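# Straighten a crooked stack of magnet blocks, then release

## Task

Align the tilted stack of magnetic blocks so that every block sits squarely over the one beneath it, then open the gripper and leave the stack free.

## Robot and tools

Robot: two arms, left_arm and right_arm, each with a parallel two-finger gripper. Their bases sit in the scene frame at left_arm (-0.013, +0.370, 0) and right_arm (-0.027, -0.298, 0), both facing nearly along +x. The scene frame has its origin on the table top midway between the arms, +x pointing out over the table, +y toward left_arm, +z up. Arm names do not correspond to image sides. A gripper's fingers extend along its own +z axis and close along its own y axis. The reported end_effector_position is the point between the finger pads, roughly 1 cm short of the fingertips.

Row format (used by execute_actions and by move's target): one flat list of 16 numbers covering both arms, even if only one moves. Order: left_arm x, y, z, qw, qx, qy, qz, opening, then right_arm x, y, z, qw, qx, qy, qz, opening. x, y, z are absolute target positions in metres in the scene frame; the quaternion is an absolute target orientation, w first, in the scene frame. So each half is a pose, not an offset. Opening runs from -1 (closed) to +1 (fully open, 0.094 m). Optionally 12 more numbers in 0..1 may follow: per-joint stiffness multipliers, left_arm's six joints then right_arm's six, in Joint positions order; they persist until changed.

execute_actions(actions): a list of up to 15 actions; each action is a list of up to 15 rows, each row lasting one control step of 1/30 s. If fewer than 15 rows are given, the final row is repeated for the remaining steps. An empty list just reports state and images. Any target more than 0.6 m from that gripper's current position along any of its own axes causes the action to be rejected for both arms; a malformed action or a first action failing this check rejects the whole call. Every step, the commanded pose is clipped to within 70 mm and 16 degrees of the measured pose, so far targets need several actions; position wins over orientation when both can't be met. To hold orientation steady, repeat a fixed quaternion rather than copying the drifting reported one.

move(target, speed, blocking): straight-line motion of each gripper toward its pose in the 16-number target row. speed is in m/s, 0.002 to 0.5 (default 0.25); rotation is capped at twice that in rad/s. Paths take 0.5 to 10 s and finish together; anything longer is cut off at 10 s. Openings are applied at the start. Moves do not avoid obstacles or the other arm, and grippers may lag, stray, or overshoot the speed, especially near full reach. Faster contact hits harder, and aiming deeper past a contact pushes harder. The result adds a 'move:' line with the ending (done, off_target, moving, held, fault) and limits (paced means a clipped pose; held means some steps were blocked, after which the arm may jump ahead quickly), plus each gripper's distance to its pose. With blocking=false you get a result after 0.5 s; further moves or actions are refused until a result shows it ended, so use wait or stop.

wait(seconds): 0 to 10 s, arms hold their last command; returns early if a running move ends. stop(): brakes the current move (needs stopping distance; fingers keep moving). zoom_image(camera, region): region [x0, y0, x1, y1] in pixels of that camera's latest image, at most 504x504. Cameras: cam_head_left and cam_head_right (504x504), cam_left_wrist and cam_right_wrist (616x616 fisheye). read_manual only returns licence text. finished_scene(scene): ends the current scene with that number, irreversibly, after the robot has held its last command; the stack must be aligned and stay so, with grippers released. Replying without a tool call ends everything.

Results: a state line 'left_arm: ... | right_arm: ...' with each gripper's position and quaternion (may be slightly wrong, more at long reach); 'Hand target' lines showing what the controller is now driving toward; grip_measured, the finger opening on the command scale (last Joint positions value is the opening in metres; each gripper may read up to about 1 mm off); step readings of positions, with HELD marking steps where an arm's command was held back; 'pose unreachable' when the clearance check altered an arm's command; FAULT and MOTOR HOT lines. Motions often stop a centimetre or more short, usually low.

Gripping: command an opening under grip_measured to hold; about 0.03 below grips firmly, less grips gently. Pads can spike in force on first touch. Joint limits (rad): waist -2.618..3.054, shoulder 0..3.142, elbow 0..3.142, wrist pitch -1.571..1.571, wrist yaw -1.571..1.571, wrist roll -2.094..2.094.

Avoid: knocking blocks or anything off the table (fails the task), dropping or slamming blocks, fast hard pushes, and letting the arms collide or press each other. An arm meant to stay still should receive its full last reported pose and intended opening in every call. Holding loads heats motors: warning from 75 C, a 10 s stop at 90 C, and at 100 C the arm goes limp and falls. Occasional outside tugs on held parts or pushes on loose objects may occur. Smooth, quick, low-effort motion is preferred.

Each tool is called after ">>>" as name(argument=value, ...) on one line, values as JSON.

## Session

>>> execute_actions(actions=[])

Scene clock: 0.00 s.
left_arm: end_effector_position=(+0.0614, +0.5564, +0.1135) grip_measured=+1.000 end_effector_quat_wxyz=(-0.083, -0.586, +0.803, +0.070) | right_arm: end_effector_position=(+0.4205, -0.3028, +0.1099) grip_measured=+1.000 end_effector_quat_wxyz=(+0.060, -0.100, +0.989, +0.091)
Joint positions: left_arm=[ 0.912  1.387  1.065 -1.35  -0.192 -0.252  0.094] | right_arm=[-0.145  2.197  2.041 -1.332 -0.202 -0.286  0.094]
Joint velocities: left_arm=[-0.007 -0.002 -0.007 -0.007 -0.051 -0.037  0.   ] | right_arm=[ 0.002 -0.002 -0.007  0.022 -0.037 -0.081  0.   ]
Hand target (left_arm): +0.062, +0.558, +0.115; -0.079, -0.587, +0.802, +0.074
Hand target (right_arm): +0.425, -0.302, +0.121; +0.079, -0.103, +0.987, +0.091
Joint stiffness scale: left_arm=[1. 1. 1. 1. 1. 1.] | right_arm=[1. 1. 1. 1. 1. 1.]

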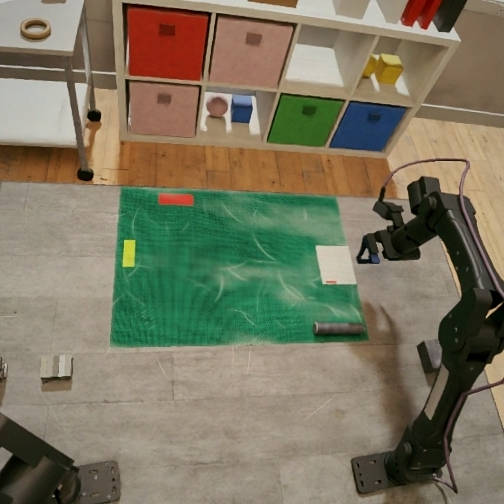

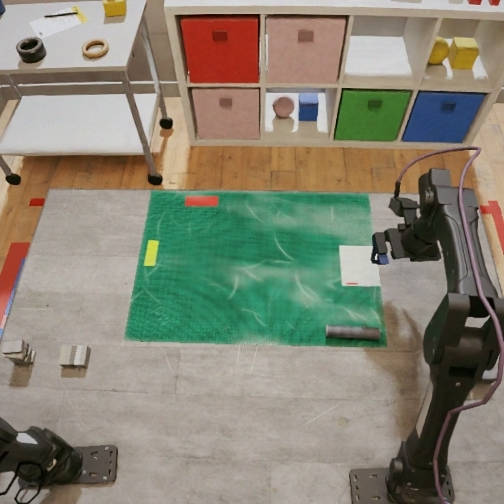

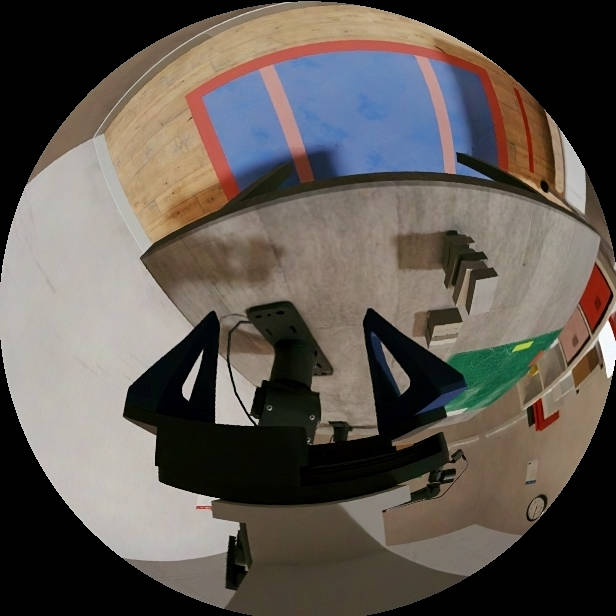

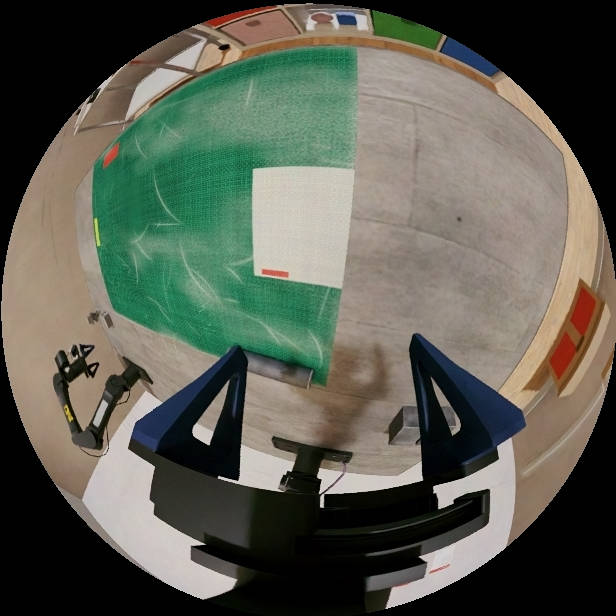

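>>> zoom_image(camera="cam_head_right", region=[0, 300, 150, 400])

>>> zoom_image(camera="cam_left_wrist", region=[380, 200, 540, 360])

Region (0, 300, 150, 400) of cam_head_right's 504x504 image, scaled by 3.360, with more detail than that image has.

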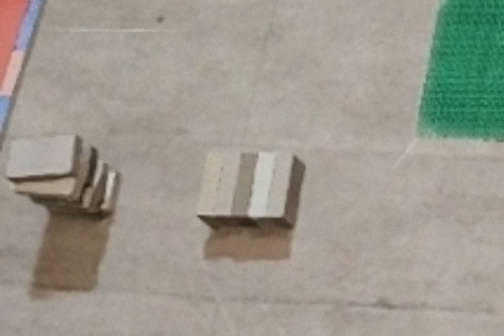

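Region (380, 200, 540, 360) of cam_left_wrist's 616x616 image, scaled by 3.150, with more detail than that image has.

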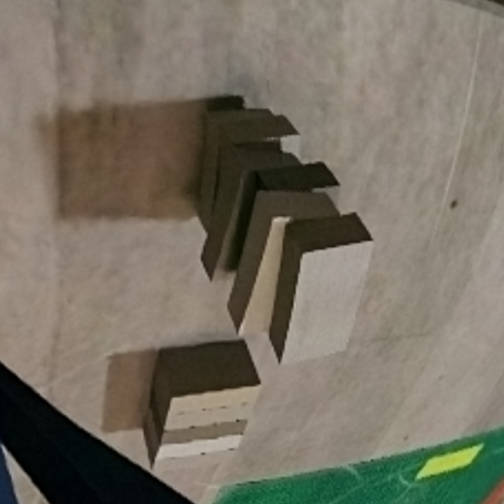

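>>> move(target=[0.12, 0.53, 0.28, -0.083, -0.586, 0.803, 0.070, 1, 0.4205, -0.3028, 0.1099, 0.060, -0.100, 0.989, 0.091, 1])

Scene clock: 9.63 s.
left_arm: end_effector_position=(+0.1194, +0.5320, +0.2746) grip_measured=+1.000 end_effector_quat_wxyz=(+0.169, -0.554, +0.808, +0.105) | right_arm: end_effector_position=(+0.4205, -0.3028, +0.1099) grip_measured=+1.000 end_effector_quat_wxyz=(+0.060, -0.100, +0.989, +0.091)
Joint positions: left_arm=[ 0.646  1.148  1.519 -1.57  -0.155 -0.421  0.094] | right_arm=[-0.145  2.197  2.041 -1.332 -0.202 -0.286  0.094]
Joint velocities: left_arm=[-0.012 -0.022  0.007 -0.037  0.081 -0.051  0.   ] | right_arm=[-0.007 -0.012  0.007 -0.007 -0.007  0.051  0.   ]
Hand target (left_arm): +0.119, +0.529, +0.279; +0.174, -0.556, +0.806, +0.103
Hand target (right_arm): +0.421, -0.303, +0.110; +0.060, -0.100, +0.989, +0.091
Off the commanded pose (left_arm): 0.006 m, 30 deg; orientation clipped at the last step of the last action.
Off the commanded pose (right_arm): 0.000 m, 0 deg.
Joint stiffness scale: left_arm=[1. 1. 1. 1. 1. 1.] | right_arm=[1. 1. 1. 1. 1. 1.]
joint sent to its limit (left arm) — the command would take joint 4 (wrist pitch) past its lower limit, so that joint was sent only as far as its limit.
move: off_target (left_arm); limits=paced
camera_calibration (this result's frames):
cam_left_wrist: T_world_to_cam=[[0.933764, -0.334731, 0.12665, 0.0220336], [-0.357048, -0.847038, 0.393755, 0.392024], [-0.0245245, -0.412894, -0.910449, 0.596628], [0, 0, 0, 1]] pos_world=[0.134029, 0.585779, 0.386047]

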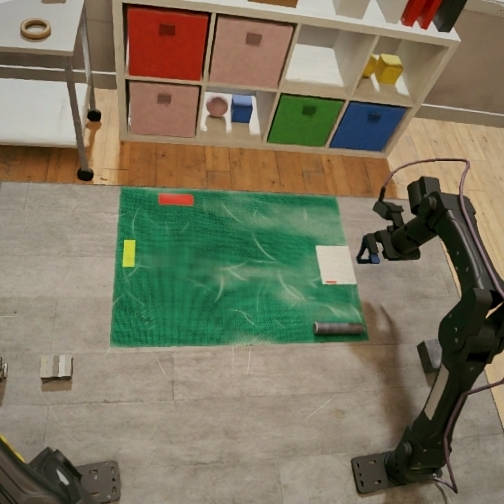

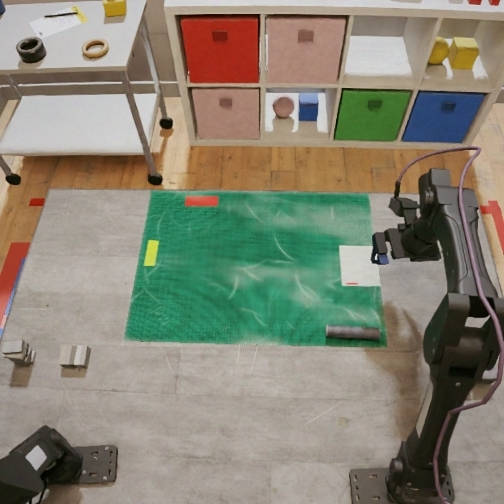

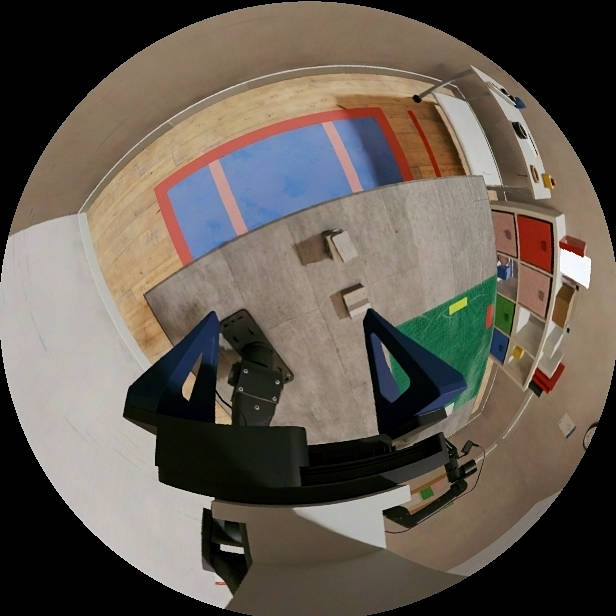

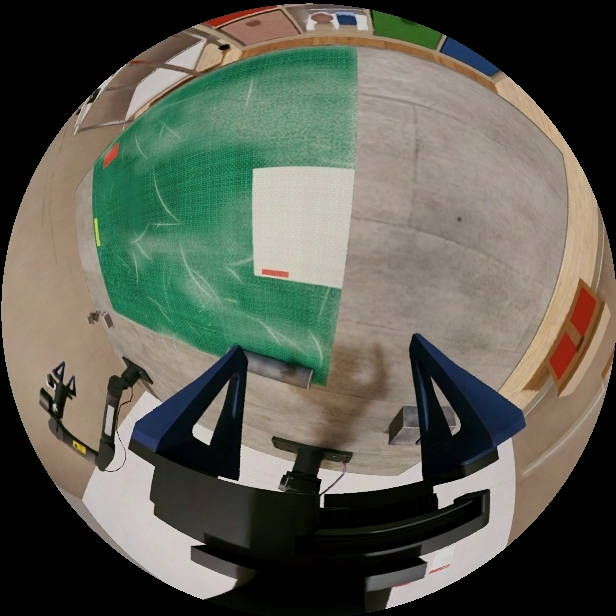

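>>> zoom_image(camera="cam_left_wrist", region=[280, 200, 420, 340])

Region (280, 200, 420, 340) of cam_left_wrist's 616x616 image, scaled by 3.600, with more detail than that image has.

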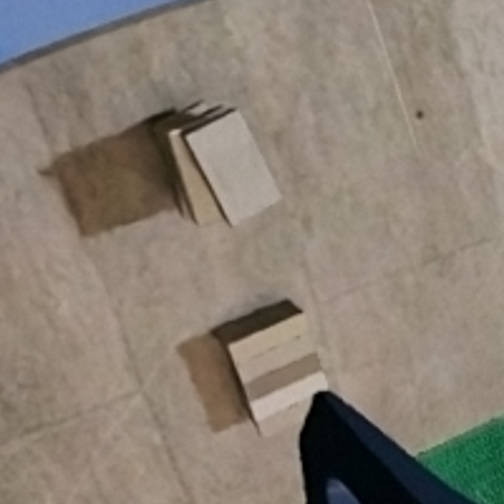

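>>> move(target=[0.195, 0.53, 0.17, 0, -0.707, 0.707, 0, 1, 0.4205, -0.3028, 0.1099, 0.060, -0.100, 0.989, 0.091, 1])

Scene clock: 23.53 s.
left_arm: end_effector_position=(+0.1947, +0.5333, +0.1740) grip_measured=+1.000 end_effector_quat_wxyz=(+0.002, -0.707, +0.707, +0.003) | right_arm: end_effector_position=(+0.4205, -0.3028, +0.1099) grip_measured=+1.000 end_effector_quat_wxyz=(+0.060, -0.100, +0.989, +0.091)
Joint positions: left_arm=[ 0.555  1.551  1.47  -1.487 -0.006 -0.911  0.094] | right_arm=[-0.145  2.197  2.041 -1.332 -0.202 -0.286  0.094]
Joint velocities: left_arm=[-0.007  0.022 -0.017 -0.007  0.066  0.051  0.   ] | right_arm=[-0.007  0.002 -0.007  0.022 -0.022 -0.007  0.   ]
Hand target (left_arm): +0.196, +0.531, +0.170; +0.001, +0.708, -0.706, -0.003
Hand target (right_arm): +0.421, -0.303, +0.110; +0.060, -0.100, +0.989, +0.091
Off the commanded pose (left_arm): 0.005 m, 0 deg.
Off the commanded pose (right_arm): 0.000 m, 0 deg.
Joint stiffness scale: left_arm=[1. 1. 1. 1. 1. 1.] | right_arm=[1. 1. 1. 1. 1. 1.]
move: done
camera_calibration (this result's frames):
cam_left_wrist: T_world_to_cam=[[0.993732, 0.068425, 0.0884019, -0.255155], [-0.0158288, -0.696697, 0.717191, 0.25675], [0.110663, -0.714095, -0.691247, 0.603555], [0, 0, 0, 1]] pos_world=[0.190829, 0.627332, 0.255623]

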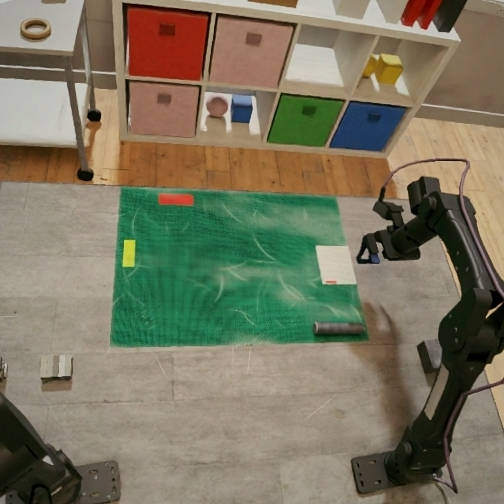

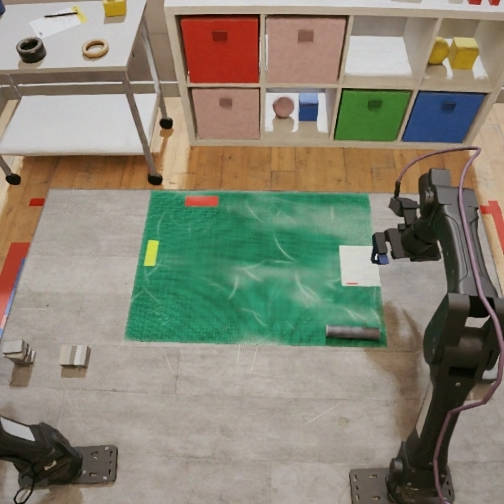

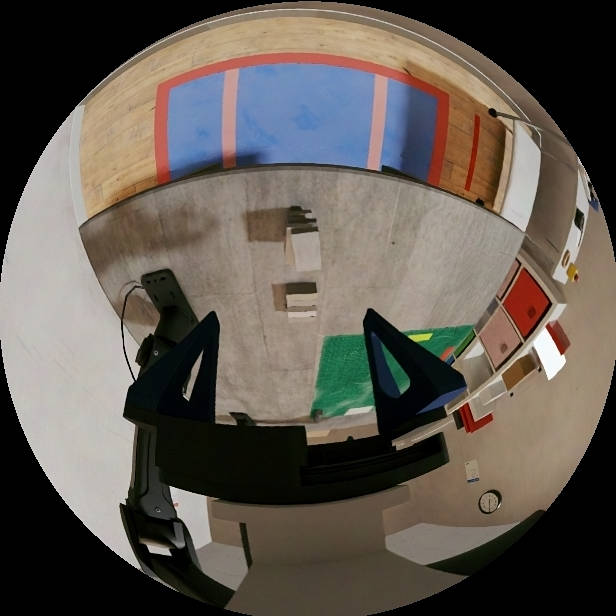

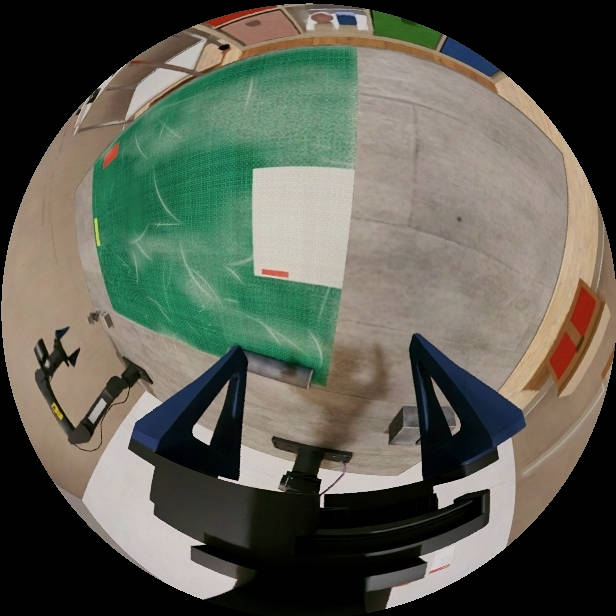

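>>> zoom_image(camera="cam_left_wrist", region=[230, 190, 370, 330])

Region (230, 190, 370, 330) of cam_left_wrist's 616x616 image, scaled by 3.600, with more detail than that image has.

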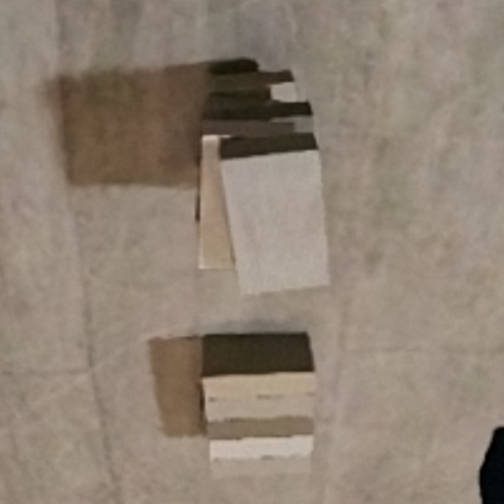

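>>> move(target=[0.208, 0.518, 0.13, 0, -0.707, 0.707, 0, 1, 0.4205, -0.3028, 0.1099, 0.060, -0.100, 0.989, 0.091, 1], speed=0.1)

Scene clock: 41.63 s.
left_arm: end_effector_position=(+0.2088, +0.5203, +0.1335) grip_measured=+1.000 end_effector_quat_wxyz=(+0.002, -0.707, +0.707, -0.002) | right_arm: end_effector_position=(+0.4205, -0.3028, +0.1099) grip_measured=+1.000 end_effector_quat_wxyz=(+0.060, -0.100, +0.989, +0.091)
Joint positions: left_arm=[ 0.49   1.551  1.309 -1.323  0.003 -0.974  0.094] | right_arm=[-0.145  2.197  2.041 -1.332 -0.202 -0.286  0.094]
Joint velocities: left_arm=[-0.007  0.002 -0.007 -0.007 -0.022  0.022  0.   ] | right_arm=[ 0.017 -0.012  0.002  0.022 -0.022  0.037  0.   ]
Hand target (left_arm): +0.209, +0.518, +0.130; -0.000, +0.707, -0.707, +0.000
Hand target (right_arm): +0.421, -0.303, +0.110; +0.060, -0.100, +0.989, +0.091
Off the commanded pose (left_arm): 0.004 m, 0 deg.
Off the commanded pose (right_arm): 0.000 m, 0 deg.
Joint stiffness scale: left_arm=[1. 1. 1. 1. 1. 1.] | right_arm=[1. 1. 1. 1. 1. 1.]
move: done
camera_calibration (this result's frames):
cam_left_wrist: T_world_to_cam=[[0.993122, 0.0681743, 0.0951846, -0.265344], [-0.0215834, -0.692447, 0.721146, 0.275442], [0.115074, -0.718241, -0.686213, 0.565387], [0, 0, 0, 1]] pos_world=[0.204403, 0.614903, 0.214599]

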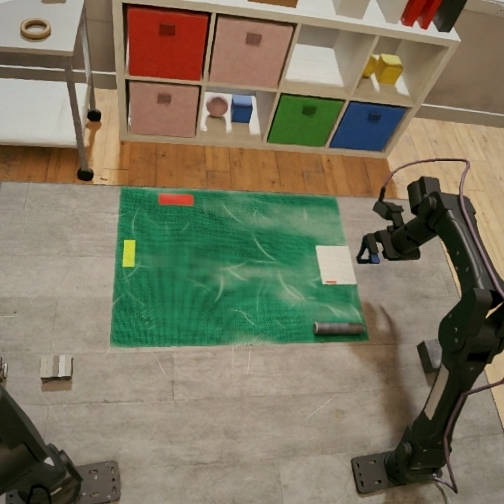

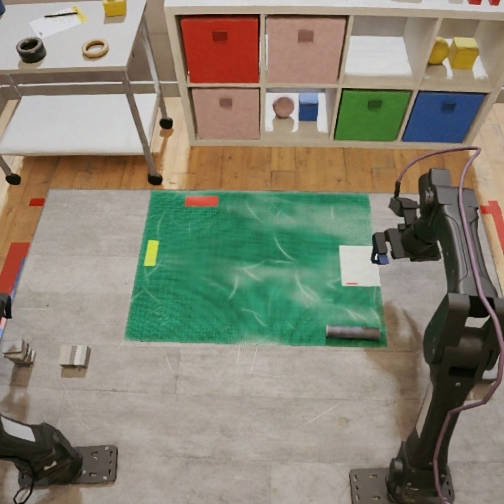

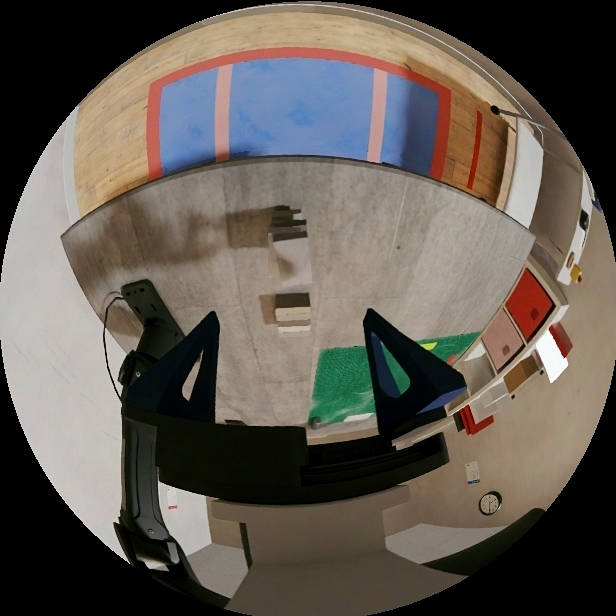

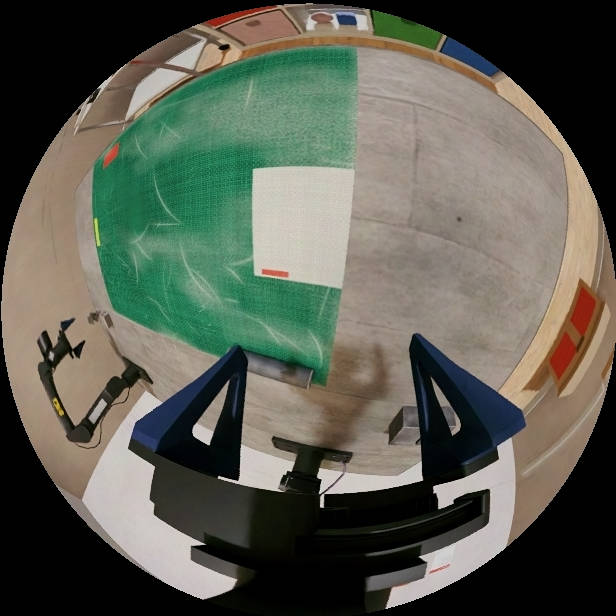

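>>> move(target=[0.208, 0.518, 0.03, 0, -0.707, 0.707, 0, 1, 0.4205, -0.3028, 0.1099, 0.060, -0.100, 0.989, 0.091, 1], speed=0.06)

Scene clock: 49.53 s.
left_arm: end_effector_position=(+0.2111, +0.5219, +0.0359) grip_measured=+1.000 end_effector_quat_wxyz=(+0.008, -0.707, +0.707, -0.003) | right_arm: end_effector_position=(+0.4205, -0.3028, +0.1099) grip_measured=+1.000 end_effector_quat_wxyz=(+0.060, -0.100, +0.989, +0.091)
Joint positions: left_arm=[ 0.49   1.626  0.987 -0.916  0.003 -0.975  0.094] | right_arm=[-0.145  2.197  2.041 -1.332 -0.202 -0.286  0.094]
Joint velocities: left_arm=[ 0.012 -0.007 -0.017 -0.051  0.007 -0.051  0.   ] | right_arm=[-0.002 -0.012  0.002  0.037 -0.022  0.007  0.   ]
Hand target (left_arm): +0.209, +0.519, +0.030; -0.000, +0.707, -0.707, -0.000
Hand target (right_arm): +0.421, -0.303, +0.110; +0.060, -0.100, +0.989, +0.091
Off the commanded pose (left_arm): 0.008 m, 1 deg.
Off the commanded pose (right_arm): 0.000 m, 0 deg.
Joint stiffness scale: left_arm=[1. 1. 1. 1. 1. 1.] | right_arm=[1. 1. 1. 1. 1. 1.]
move: done
camera_calibration (this result's frames):
cam_left_wrist: T_world_to_cam=[[0.992073, 0.0686957, 0.105222, -0.258901], [-0.0277594, -0.696854, 0.716676, 0.350728], [0.122557, -0.713916, -0.689423, 0.495469], [0, 0, 0, 1]] pos_world=[0.205861, 0.615915, 0.117472]

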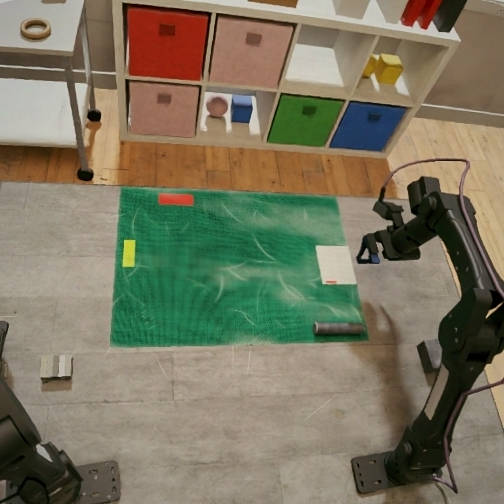

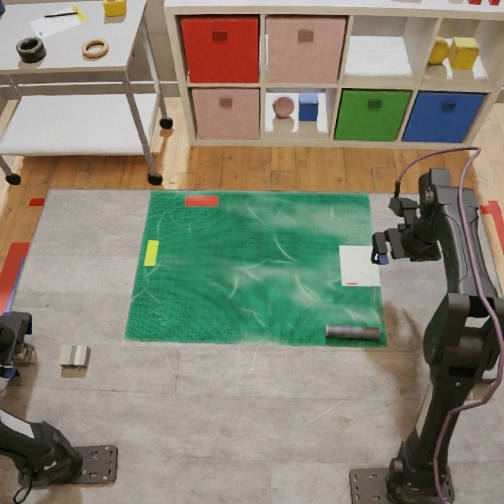

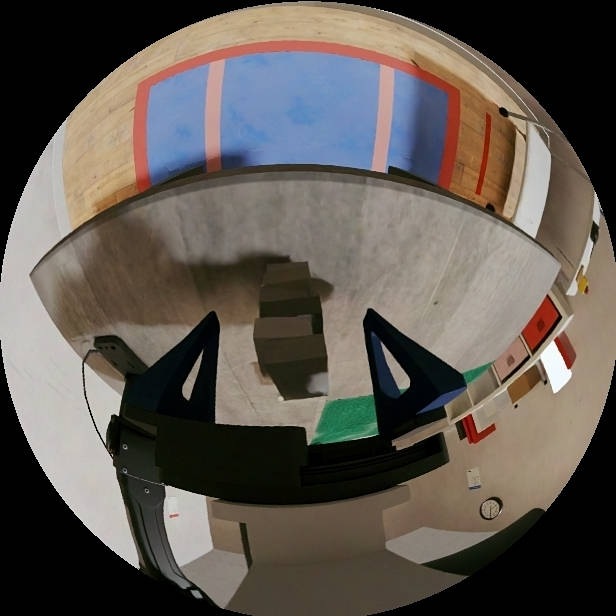

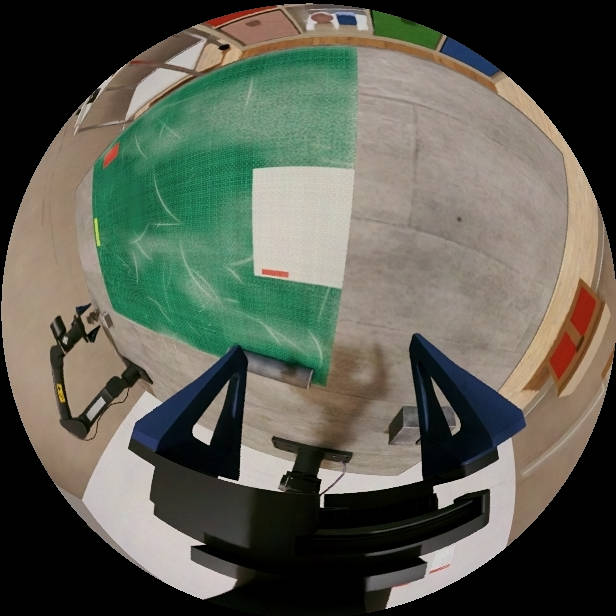

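>>> execute_actions(actions=[[[0.209, 0.519, 0.03, 0, -0.707, 0.707, 0, 0.2, 0.4205, -0.3028, 0.1099, 0.060, -0.100, 0.989, 0.091, 1]], [[0.209, 0.519, 0.03, 0, -0.707, 0.707, 0, -0.2, 0.4205, -0.3028, 0.1099, 0.060, -0.100, 0.989, 0.091, 1]], [[0.209, 0.519, 0.03, 0, -0.707, 0.707, 0, -0.6, 0.4205, -0.3028, 0.1099, 0.060, -0.100, 0.989, 0.091, 1]], [[0.209, 0.519, 0.03, 0, -0.707, 0.707, 0, -0.6, 0.4205, -0.3028, 0.1099, 0.060, -0.100, 0.989, 0.091, 1]]])

Scene clock: 55.43 s.
left_arm: end_effector_position=(+0.2120, +0.5218, +0.0359) grip_measured=-0.481 end_effector_quat_wxyz=(+0.009, -0.707, +0.707, -0.005) | right_arm: end_effector_position=(+0.4205, -0.3028, +0.1099) grip_measured=+1.000 end_effector_quat_wxyz=(+0.060, -0.100, +0.989, +0.091)
Joint positions: left_arm=[ 0.49   1.626  0.987 -0.913  0.006 -0.977  0.024] | right_arm=[-0.145  2.197  2.041 -1.332 -0.202 -0.286  0.094]
Joint velocities: left_arm=[ 0.002  0.022  0.007 -0.022 -0.007 -0.007 -0.   ] | right_arm=[-0.007 -0.002  0.002  0.095 -0.051 -0.007  0.   ]
Hand target (left_arm): +0.209, +0.519, +0.030; -0.000, +0.707, -0.707, -0.000
Hand target (right_arm): +0.421, -0.303, +0.110; +0.060, -0.100, +0.989, +0.091
Off the commanded pose (left_arm): 0.007 m, 1 deg.
Off the commanded pose (right_arm): 0.000 m, 0 deg.
Joint stiffness scale: left_arm=[1. 1. 1. 1. 1. 1.] | right_arm=[1. 1. 1. 1. 1. 1.]
Step readings (end_effector_position; steps 1 to 15: 1st action; 16 to 30: 2nd action; 31 to 45: 3rd action; 46 to 60: 4th action):
0: left_arm (+0.2114, +0.5220, +0.0359) | right_arm (+0.4205, -0.3028, +0.1099)
1: left_arm (+0.2114, +0.5220, +0.0359) | right_arm (+0.4205, -0.3028, +0.1099)
2: left_arm (+0.2114, +0.5220, +0.0359) | right_arm (+0.4205, -0.3028, +0.1099)
4: left_arm (+0.2114, +0.5220, +0.0359) | right_arm (+0.4205, -0.3028, +0.1099)
8: left_arm (+0.2114, +0.5220, +0.0359) | right_arm (+0.4205, -0.3028, +0.1099)
15: left_arm (+0.2114, +0.5220, +0.0359) | right_arm (+0.4205, -0.3028, +0.1099)
16: left_arm (+0.2114, +0.5220, +0.0359) | right_arm (+0.4205, -0.3028, +0.1099)
17: left_arm (+0.2114, +0.5220, +0.0359) | right_arm (+0.4205, -0.3028, +0.1099)
19: left_arm (+0.2112, +0.5219, +0.0359) | right_arm (+0.4205, -0.3028, +0.1099)
23: left_arm (+0.2112, +0.5219, +0.0359) | right_arm (+0.4205, -0.3028, +0.1099)
30: left_arm (+0.2112, +0.5219, +0.0359) | right_arm (+0.4205, -0.3028, +0.1099)
31: left_arm (+0.2108, +0.5216, +0.0359) | right_arm (+0.4205, -0.3028, +0.1099)
32: left_arm (+0.2114, +0.5215, +0.0359) | right_arm (+0.4205, -0.3028, +0.1099)
34: left_arm (+0.2120, +0.5218, +0.0359) | right_arm (+0.4205, -0.3028, +0.1099)
38: left_arm (+0.2120, +0.5218, +0.0359) | right_arm (+0.4205, -0.3028, +0.1099)
45: left_arm (+0.2120, +0.5218, +0.0359) | right_arm (+0.4205, -0.3028, +0.1099)
46: left_arm (+0.2120, +0.5218, +0.0359) | right_arm (+0.4205, -0.3028, +0.1099)
47: left_arm (+0.2120, +0.5218, +0.0359) | right_arm (+0.4205, -0.3028, +0.1099)
49: left_arm (+0.2120, +0.5218, +0.0359) | right_arm (+0.4205, -0.3028, +0.1099)
53: left_arm (+0.2120, +0.5218, +0.0359) | right_arm (+0.4205, -0.3028, +0.1099)
60: end_effector_position above
camera_calibration (this result's frames):
cam_left_wrist: T_world_to_cam=[[0.991599, 0.069862, 0.108857, -0.260349], [-0.029659, -0.696361, 0.717079, 0.350857], [0.1259, -0.714284, -0.688439, 0.494811], [0, 0, 0, 1]] pos_world=[0.206271, 0.615947, 0.117396]

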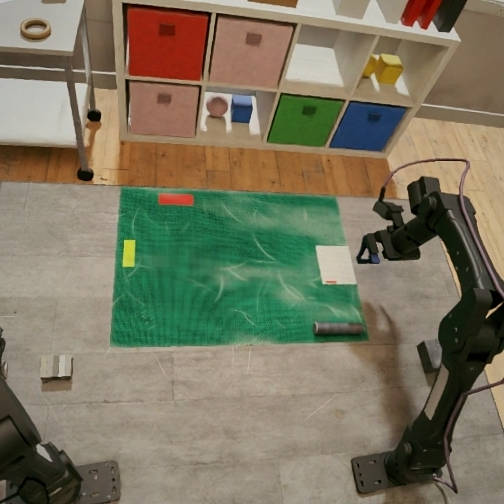

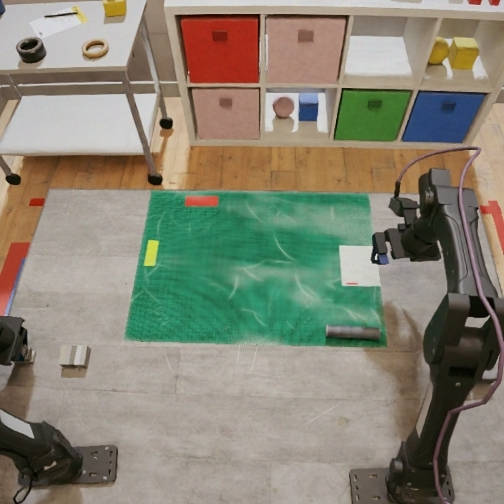

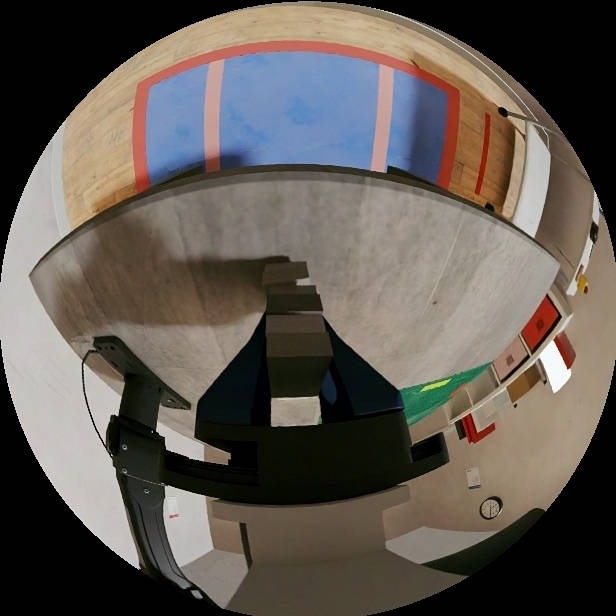

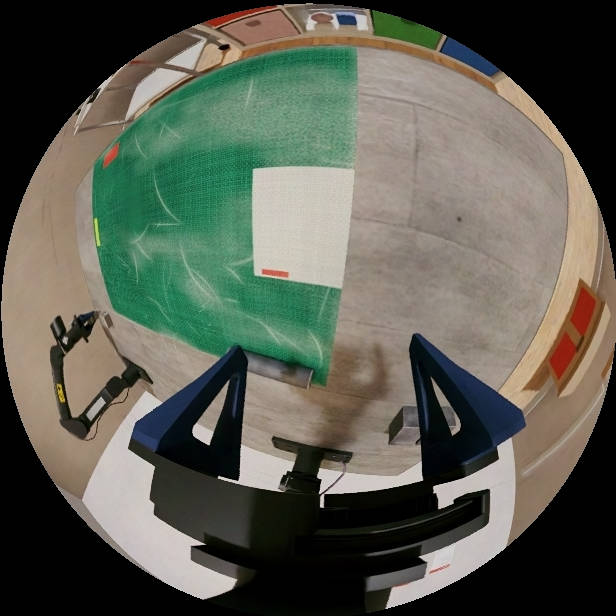

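>>> execute_actions(actions=[[[0.209, 0.519, 0.03, 0, -0.707, 0.707, 0, 1, 0.4205, -0.3028, 0.1099, 0.060, -0.100, 0.989, 0.091, 1]], [[0.209, 0.519, 0.03, 0, -0.707, 0.707, 0, 1, 0.4205, -0.3028, 0.1099, 0.060, -0.100, 0.989, 0.091, 1]]])

>>> move(target=[0.209, 0.519, 0.15, 0, -0.707, 0.707, 0, 1, 0.4205, -0.3028, 0.1099, 0.060, -0.100, 0.989, 0.091, 1], speed=0.1)

Scene clock: 61.47 s.
left_arm: end_effector_position=(+0.2120, +0.5219, +0.0359) grip_measured=+1.000 end_effector_quat_wxyz=(+0.009, -0.707, +0.707, -0.005) | right_arm: end_effector_position=(+0.4205, -0.3028, +0.1099) grip_measured=+1.000 end_effector_quat_wxyz=(+0.060, -0.100, +0.989, +0.091)
Joint positions: left_arm=[ 0.49   1.626  0.987 -0.912  0.006 -0.977  0.094] | right_arm=[-0.145  2.197  2.041 -1.332 -0.202 -0.286  0.094]
Joint velocities: left_arm=[ 0.002  0.022 -0.012 -0.007 -0.066 -0.022  0.   ] | right_arm=[-0.007  0.002 -0.012  0.007 -0.022  0.051  0.   ]
Hand target (left_arm): +0.209, +0.519, +0.030; -0.000, +0.707, -0.707, -0.000
Hand target (right_arm): +0.421, -0.303, +0.110; +0.060, -0.100, +0.989, +0.091
Off the commanded pose (left_arm): 0.007 m, 1 deg.
Off the commanded pose (right_arm): 0.000 m, 0 deg.
Joint stiffness scale: left_arm=[1. 1. 1. 1. 1. 1.] | right_arm=[1. 1. 1. 1. 1. 1.]
Step readings (end_effector_position; steps 1 to 15: 1st action; 16 to 30: 2nd action):
0: left_arm (+0.2120, +0.5218, +0.0359) | right_arm (+0.4205, -0.3028, +0.1099)
1: left_arm (+0.2120, +0.5218, +0.0359) | right_arm (+0.4205, -0.3028, +0.1099)
2: left_arm (+0.2120, +0.5219, +0.0359) | right_arm (+0.4205, -0.3028, +0.1099)
4: left_arm (+0.2120, +0.5219, +0.0359) | right_arm (+0.4205, -0.3028, +0.1099)
8: left_arm (+0.2120, +0.5219, +0.0359) | right_arm (+0.4205, -0.3028, +0.1099)
15: left_arm (+0.2120, +0.5219, +0.0359) | right_arm (+0.4205, -0.3028, +0.1099)
16: left_arm (+0.2120, +0.5219, +0.0359) | right_arm (+0.4205, -0.3028, +0.1099)
17: left_arm (+0.2120, +0.5219, +0.0359) | right_arm (+0.4205, -0.3028, +0.1099)
19: left_arm (+0.2120, +0.5219, +0.0359) | right_arm (+0.4205, -0.3028, +0.1099)
23: left_arm (+0.2120, +0.5219, +0.0359) | right_arm (+0.4205, -0.3028, +0.1099)
30: end_effector_position above
camera_calibration (this result's frames):
cam_left_wrist: T_world_to_cam=[[0.991565, 0.0698386, 0.109185, -0.260423], [-0.0298854, -0.696514, 0.716921, 0.351029], [0.126118, -0.714136, -0.688552, 0.494721], [0, 0, 0, 1]] pos_world=[0.206324, 0.615983, 0.117416]

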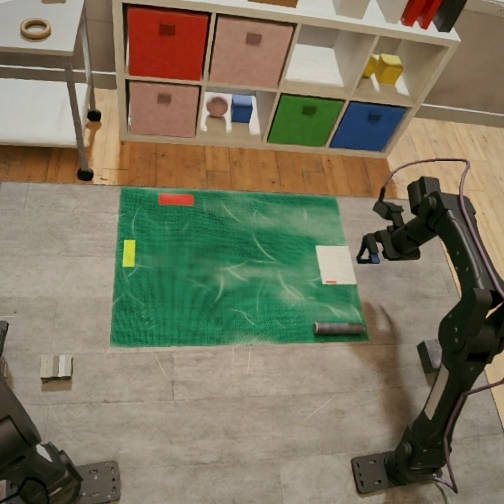

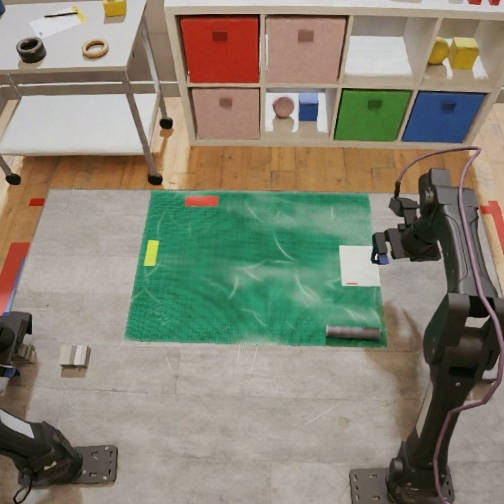

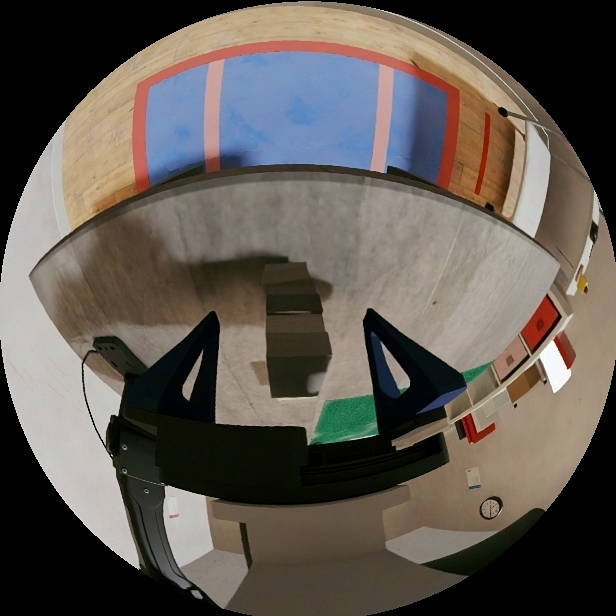

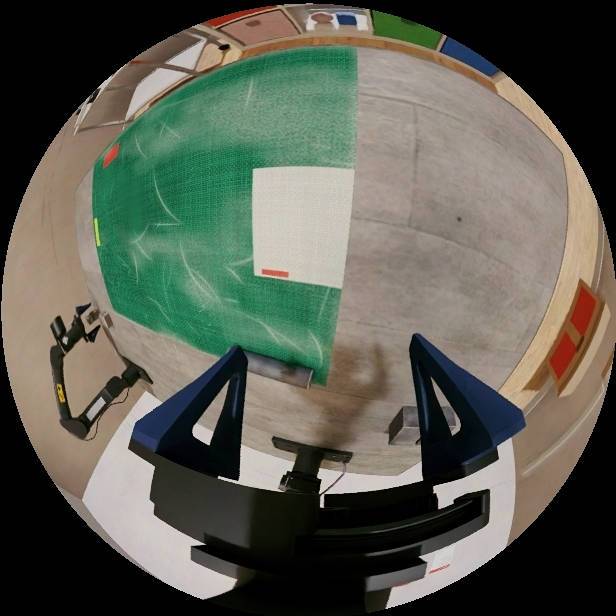

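Scene clock: 63.20 s.
left_arm: end_effector_position=(+0.2064, +0.5180, +0.1408) grip_measured=+1.000 end_effector_quat_wxyz=(-0.013, -0.708, +0.707, -0.001) | right_arm: end_effector_position=(+0.4205, -0.3028, +0.1099) grip_measured=+1.000 end_effector_quat_wxyz=(+0.060, -0.100, +0.989, +0.091)
Joint positions: left_arm=[ 0.49   1.567  1.353 -1.381  0.006 -0.977  0.094] | right_arm=[-0.145  2.197  2.041 -1.332 -0.202 -0.286  0.094]
Joint velocities: left_arm=[ 0.007 -0.017 -0.002  0.022 -0.066 -0.022  0.   ] | right_arm=[-0.002 -0.017 -0.017  0.022  0.081 -0.051  0.   ]
Hand target (left_arm): +0.208, +0.518, +0.150; -0.000, +0.707, -0.707, -0.000
Hand target (right_arm): +0.421, -0.303, +0.110; +0.060, -0.100, +0.989, +0.091
Off the commanded pose (left_arm): 0.010 m, 1 deg.
Off the commanded pose (right_arm): 0.000 m, 0 deg.
Joint stiffness scale: left_arm=[1. 1. 1. 1. 1. 1.] | right_arm=[1. 1. 1. 1. 1. 1.]
move: done
camera_calibration (this result's frames):
cam_left_wrist: T_world_to_cam=[[0.994851, 0.0721074, 0.0712215, -0.262476], [-0.00344399, -0.678265, 0.734809, 0.255496], [0.101292, -0.731271, -0.674524, 0.576875], [0, 0, 0, 1]] pos_world=[0.203571, 0.614073, 0.220069]

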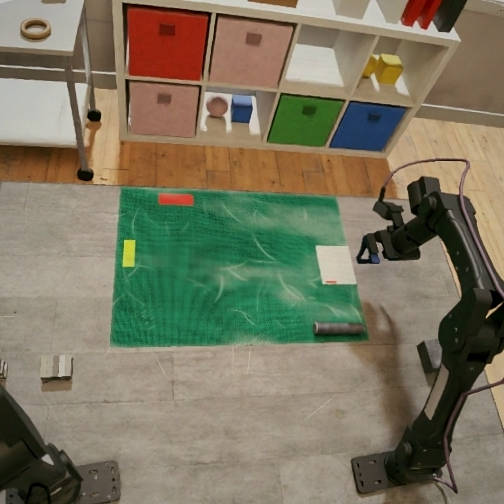

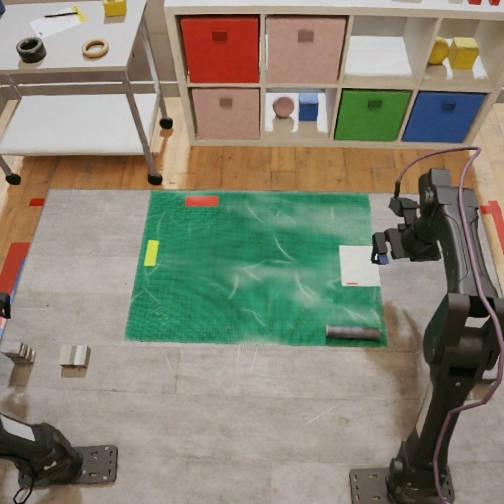

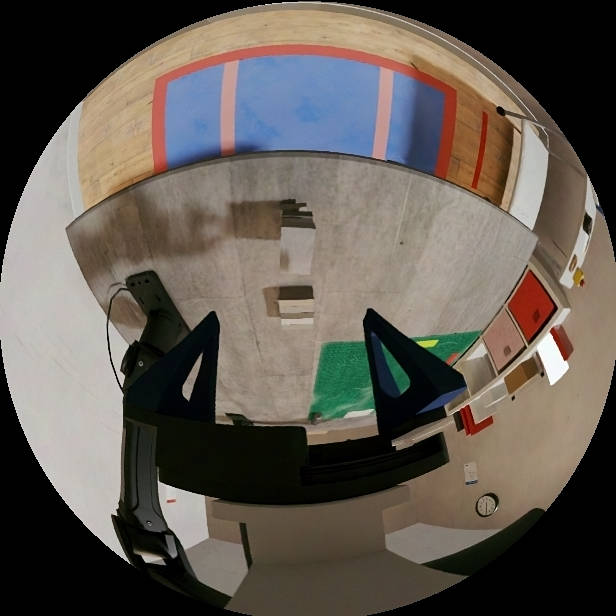

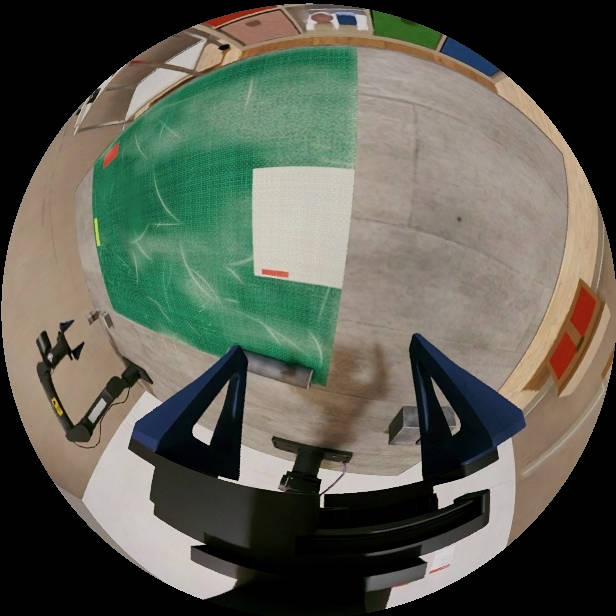

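>>> zoom_image(camera="cam_left_wrist", region=[230, 180, 380, 330])

>>> zoom_image(camera="cam_head_right", region=[0, 320, 120, 390])

Region (230, 180, 380, 330) of cam_left_wrist's 616x616 image, scaled by 3.360, with more detail than that image has.

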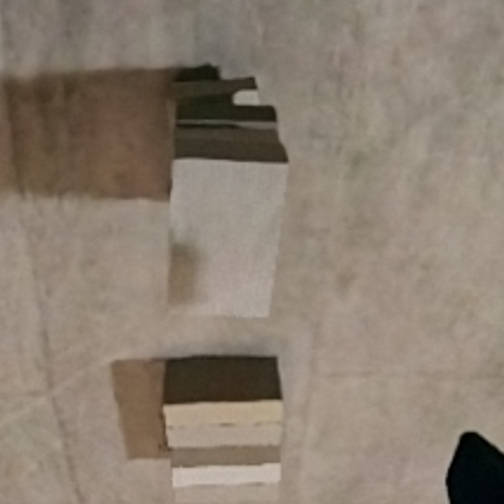

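Region (0, 320, 120, 390) of cam_head_right's 504x504 image, scaled by 4.200, with more detail than that image has; it fills the top 294 rows of this view, and the rest is white.

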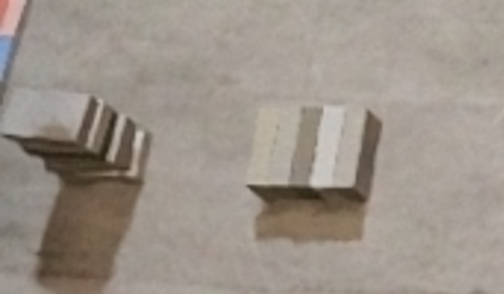

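>>> move(target=[0.209, 0.52, 0.14, 0, 0, 1, 0, 1, 0.4205, -0.3028, 0.1099, 0.060, -0.100, 0.989, 0.091, 1], speed=0.1)

Scene clock: 91.10 s.
left_arm: end_effector_position=(+0.2095, +0.5211, +0.1407) grip_measured=+1.000 end_effector_quat_wxyz=(-0.003, -0.007, +1.000, -0.003) | right_arm: end_effector_position=(+0.4205, -0.3028, +0.1099) grip_measured=+1.000 end_effector_quat_wxyz=(+0.060, -0.100, +0.989, +0.091)
Joint positions: left_arm=[ 0.49   1.567  1.353 -1.364  0.002  0.582  0.094] | right_arm=[-0.145  2.197  2.041 -1.332 -0.202 -0.286  0.094]
Joint velocities: left_arm=[ 0.002 -0.002 -0.012  0.037 -0.007  0.022  0.   ] | right_arm=[ 0.017 -0.017  0.007  0.007  0.037 -0.022  0.   ]
Hand target (left_arm): +0.209, +0.520, +0.140; +0.000, -0.000, +1.000, -0.000
Hand target (right_arm): +0.421, -0.303, +0.110; +0.060, -0.100, +0.989, +0.091
Off the commanded pose (left_arm): 0.001 m, 1 deg.
Off the commanded pose (right_arm): 0.000 m, 0 deg.
Joint stiffness scale: left_arm=[1. 1. 1. 1. 1. 1.] | right_arm=[1. 1. 1. 1. 1. 1.]
move: done
camera_calibration (this result's frames):
cam_left_wrist: T_world_to_cam=[[0.0829849, -0.992068, 0.0944155, 0.476467], [-0.688531, 0.0114152, 0.725117, 0.0431975], [-0.720443, -0.125182, -0.682122, 0.436196], [0, 0, 0, 1]] pos_world=[0.304458, 0.526799, 0.22123]

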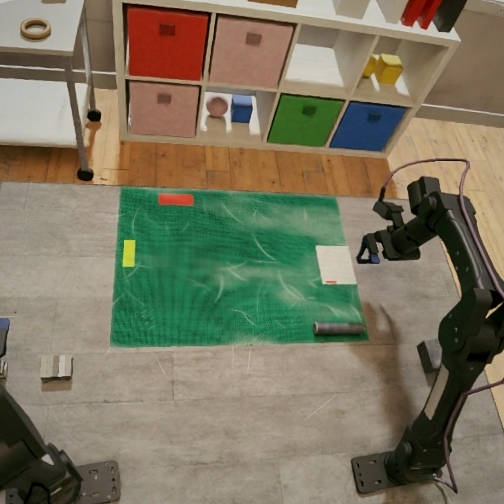

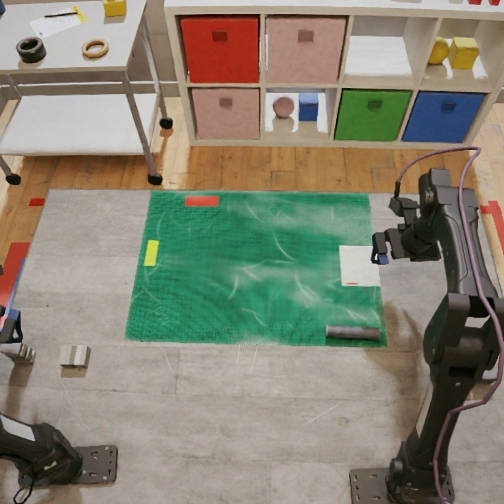

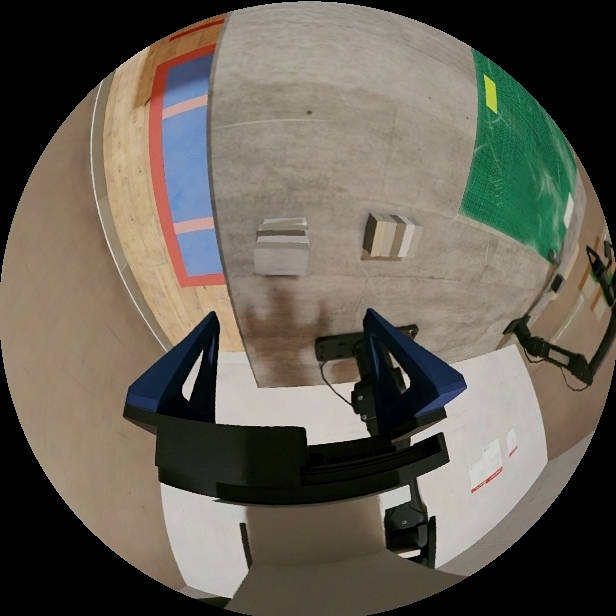

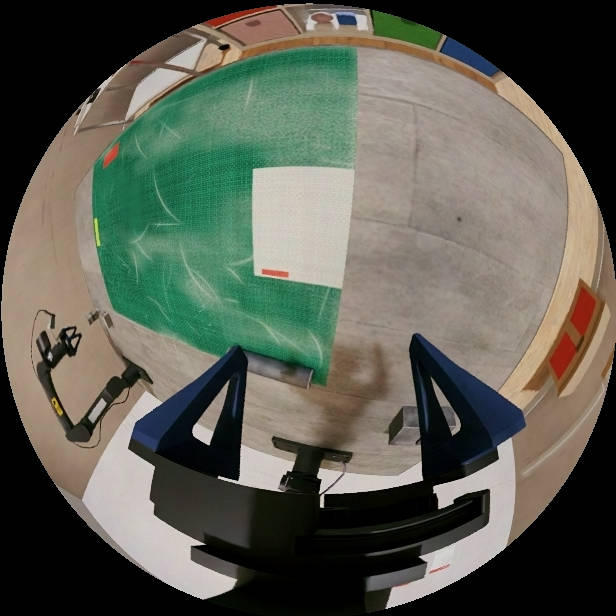

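>>> zoom_image(camera="cam_left_wrist", region=[230, 190, 350, 290])

Region (230, 190, 350, 290) of cam_left_wrist's 616x616 image, scaled by 4.200, with more detail than that image has.

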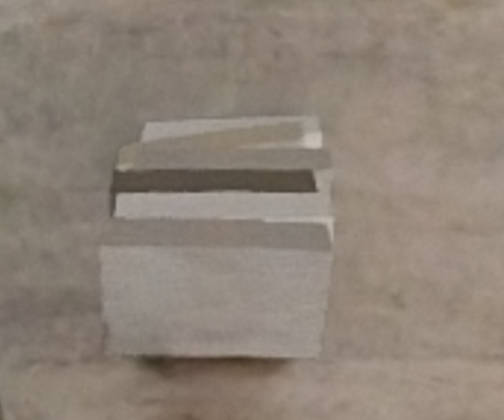

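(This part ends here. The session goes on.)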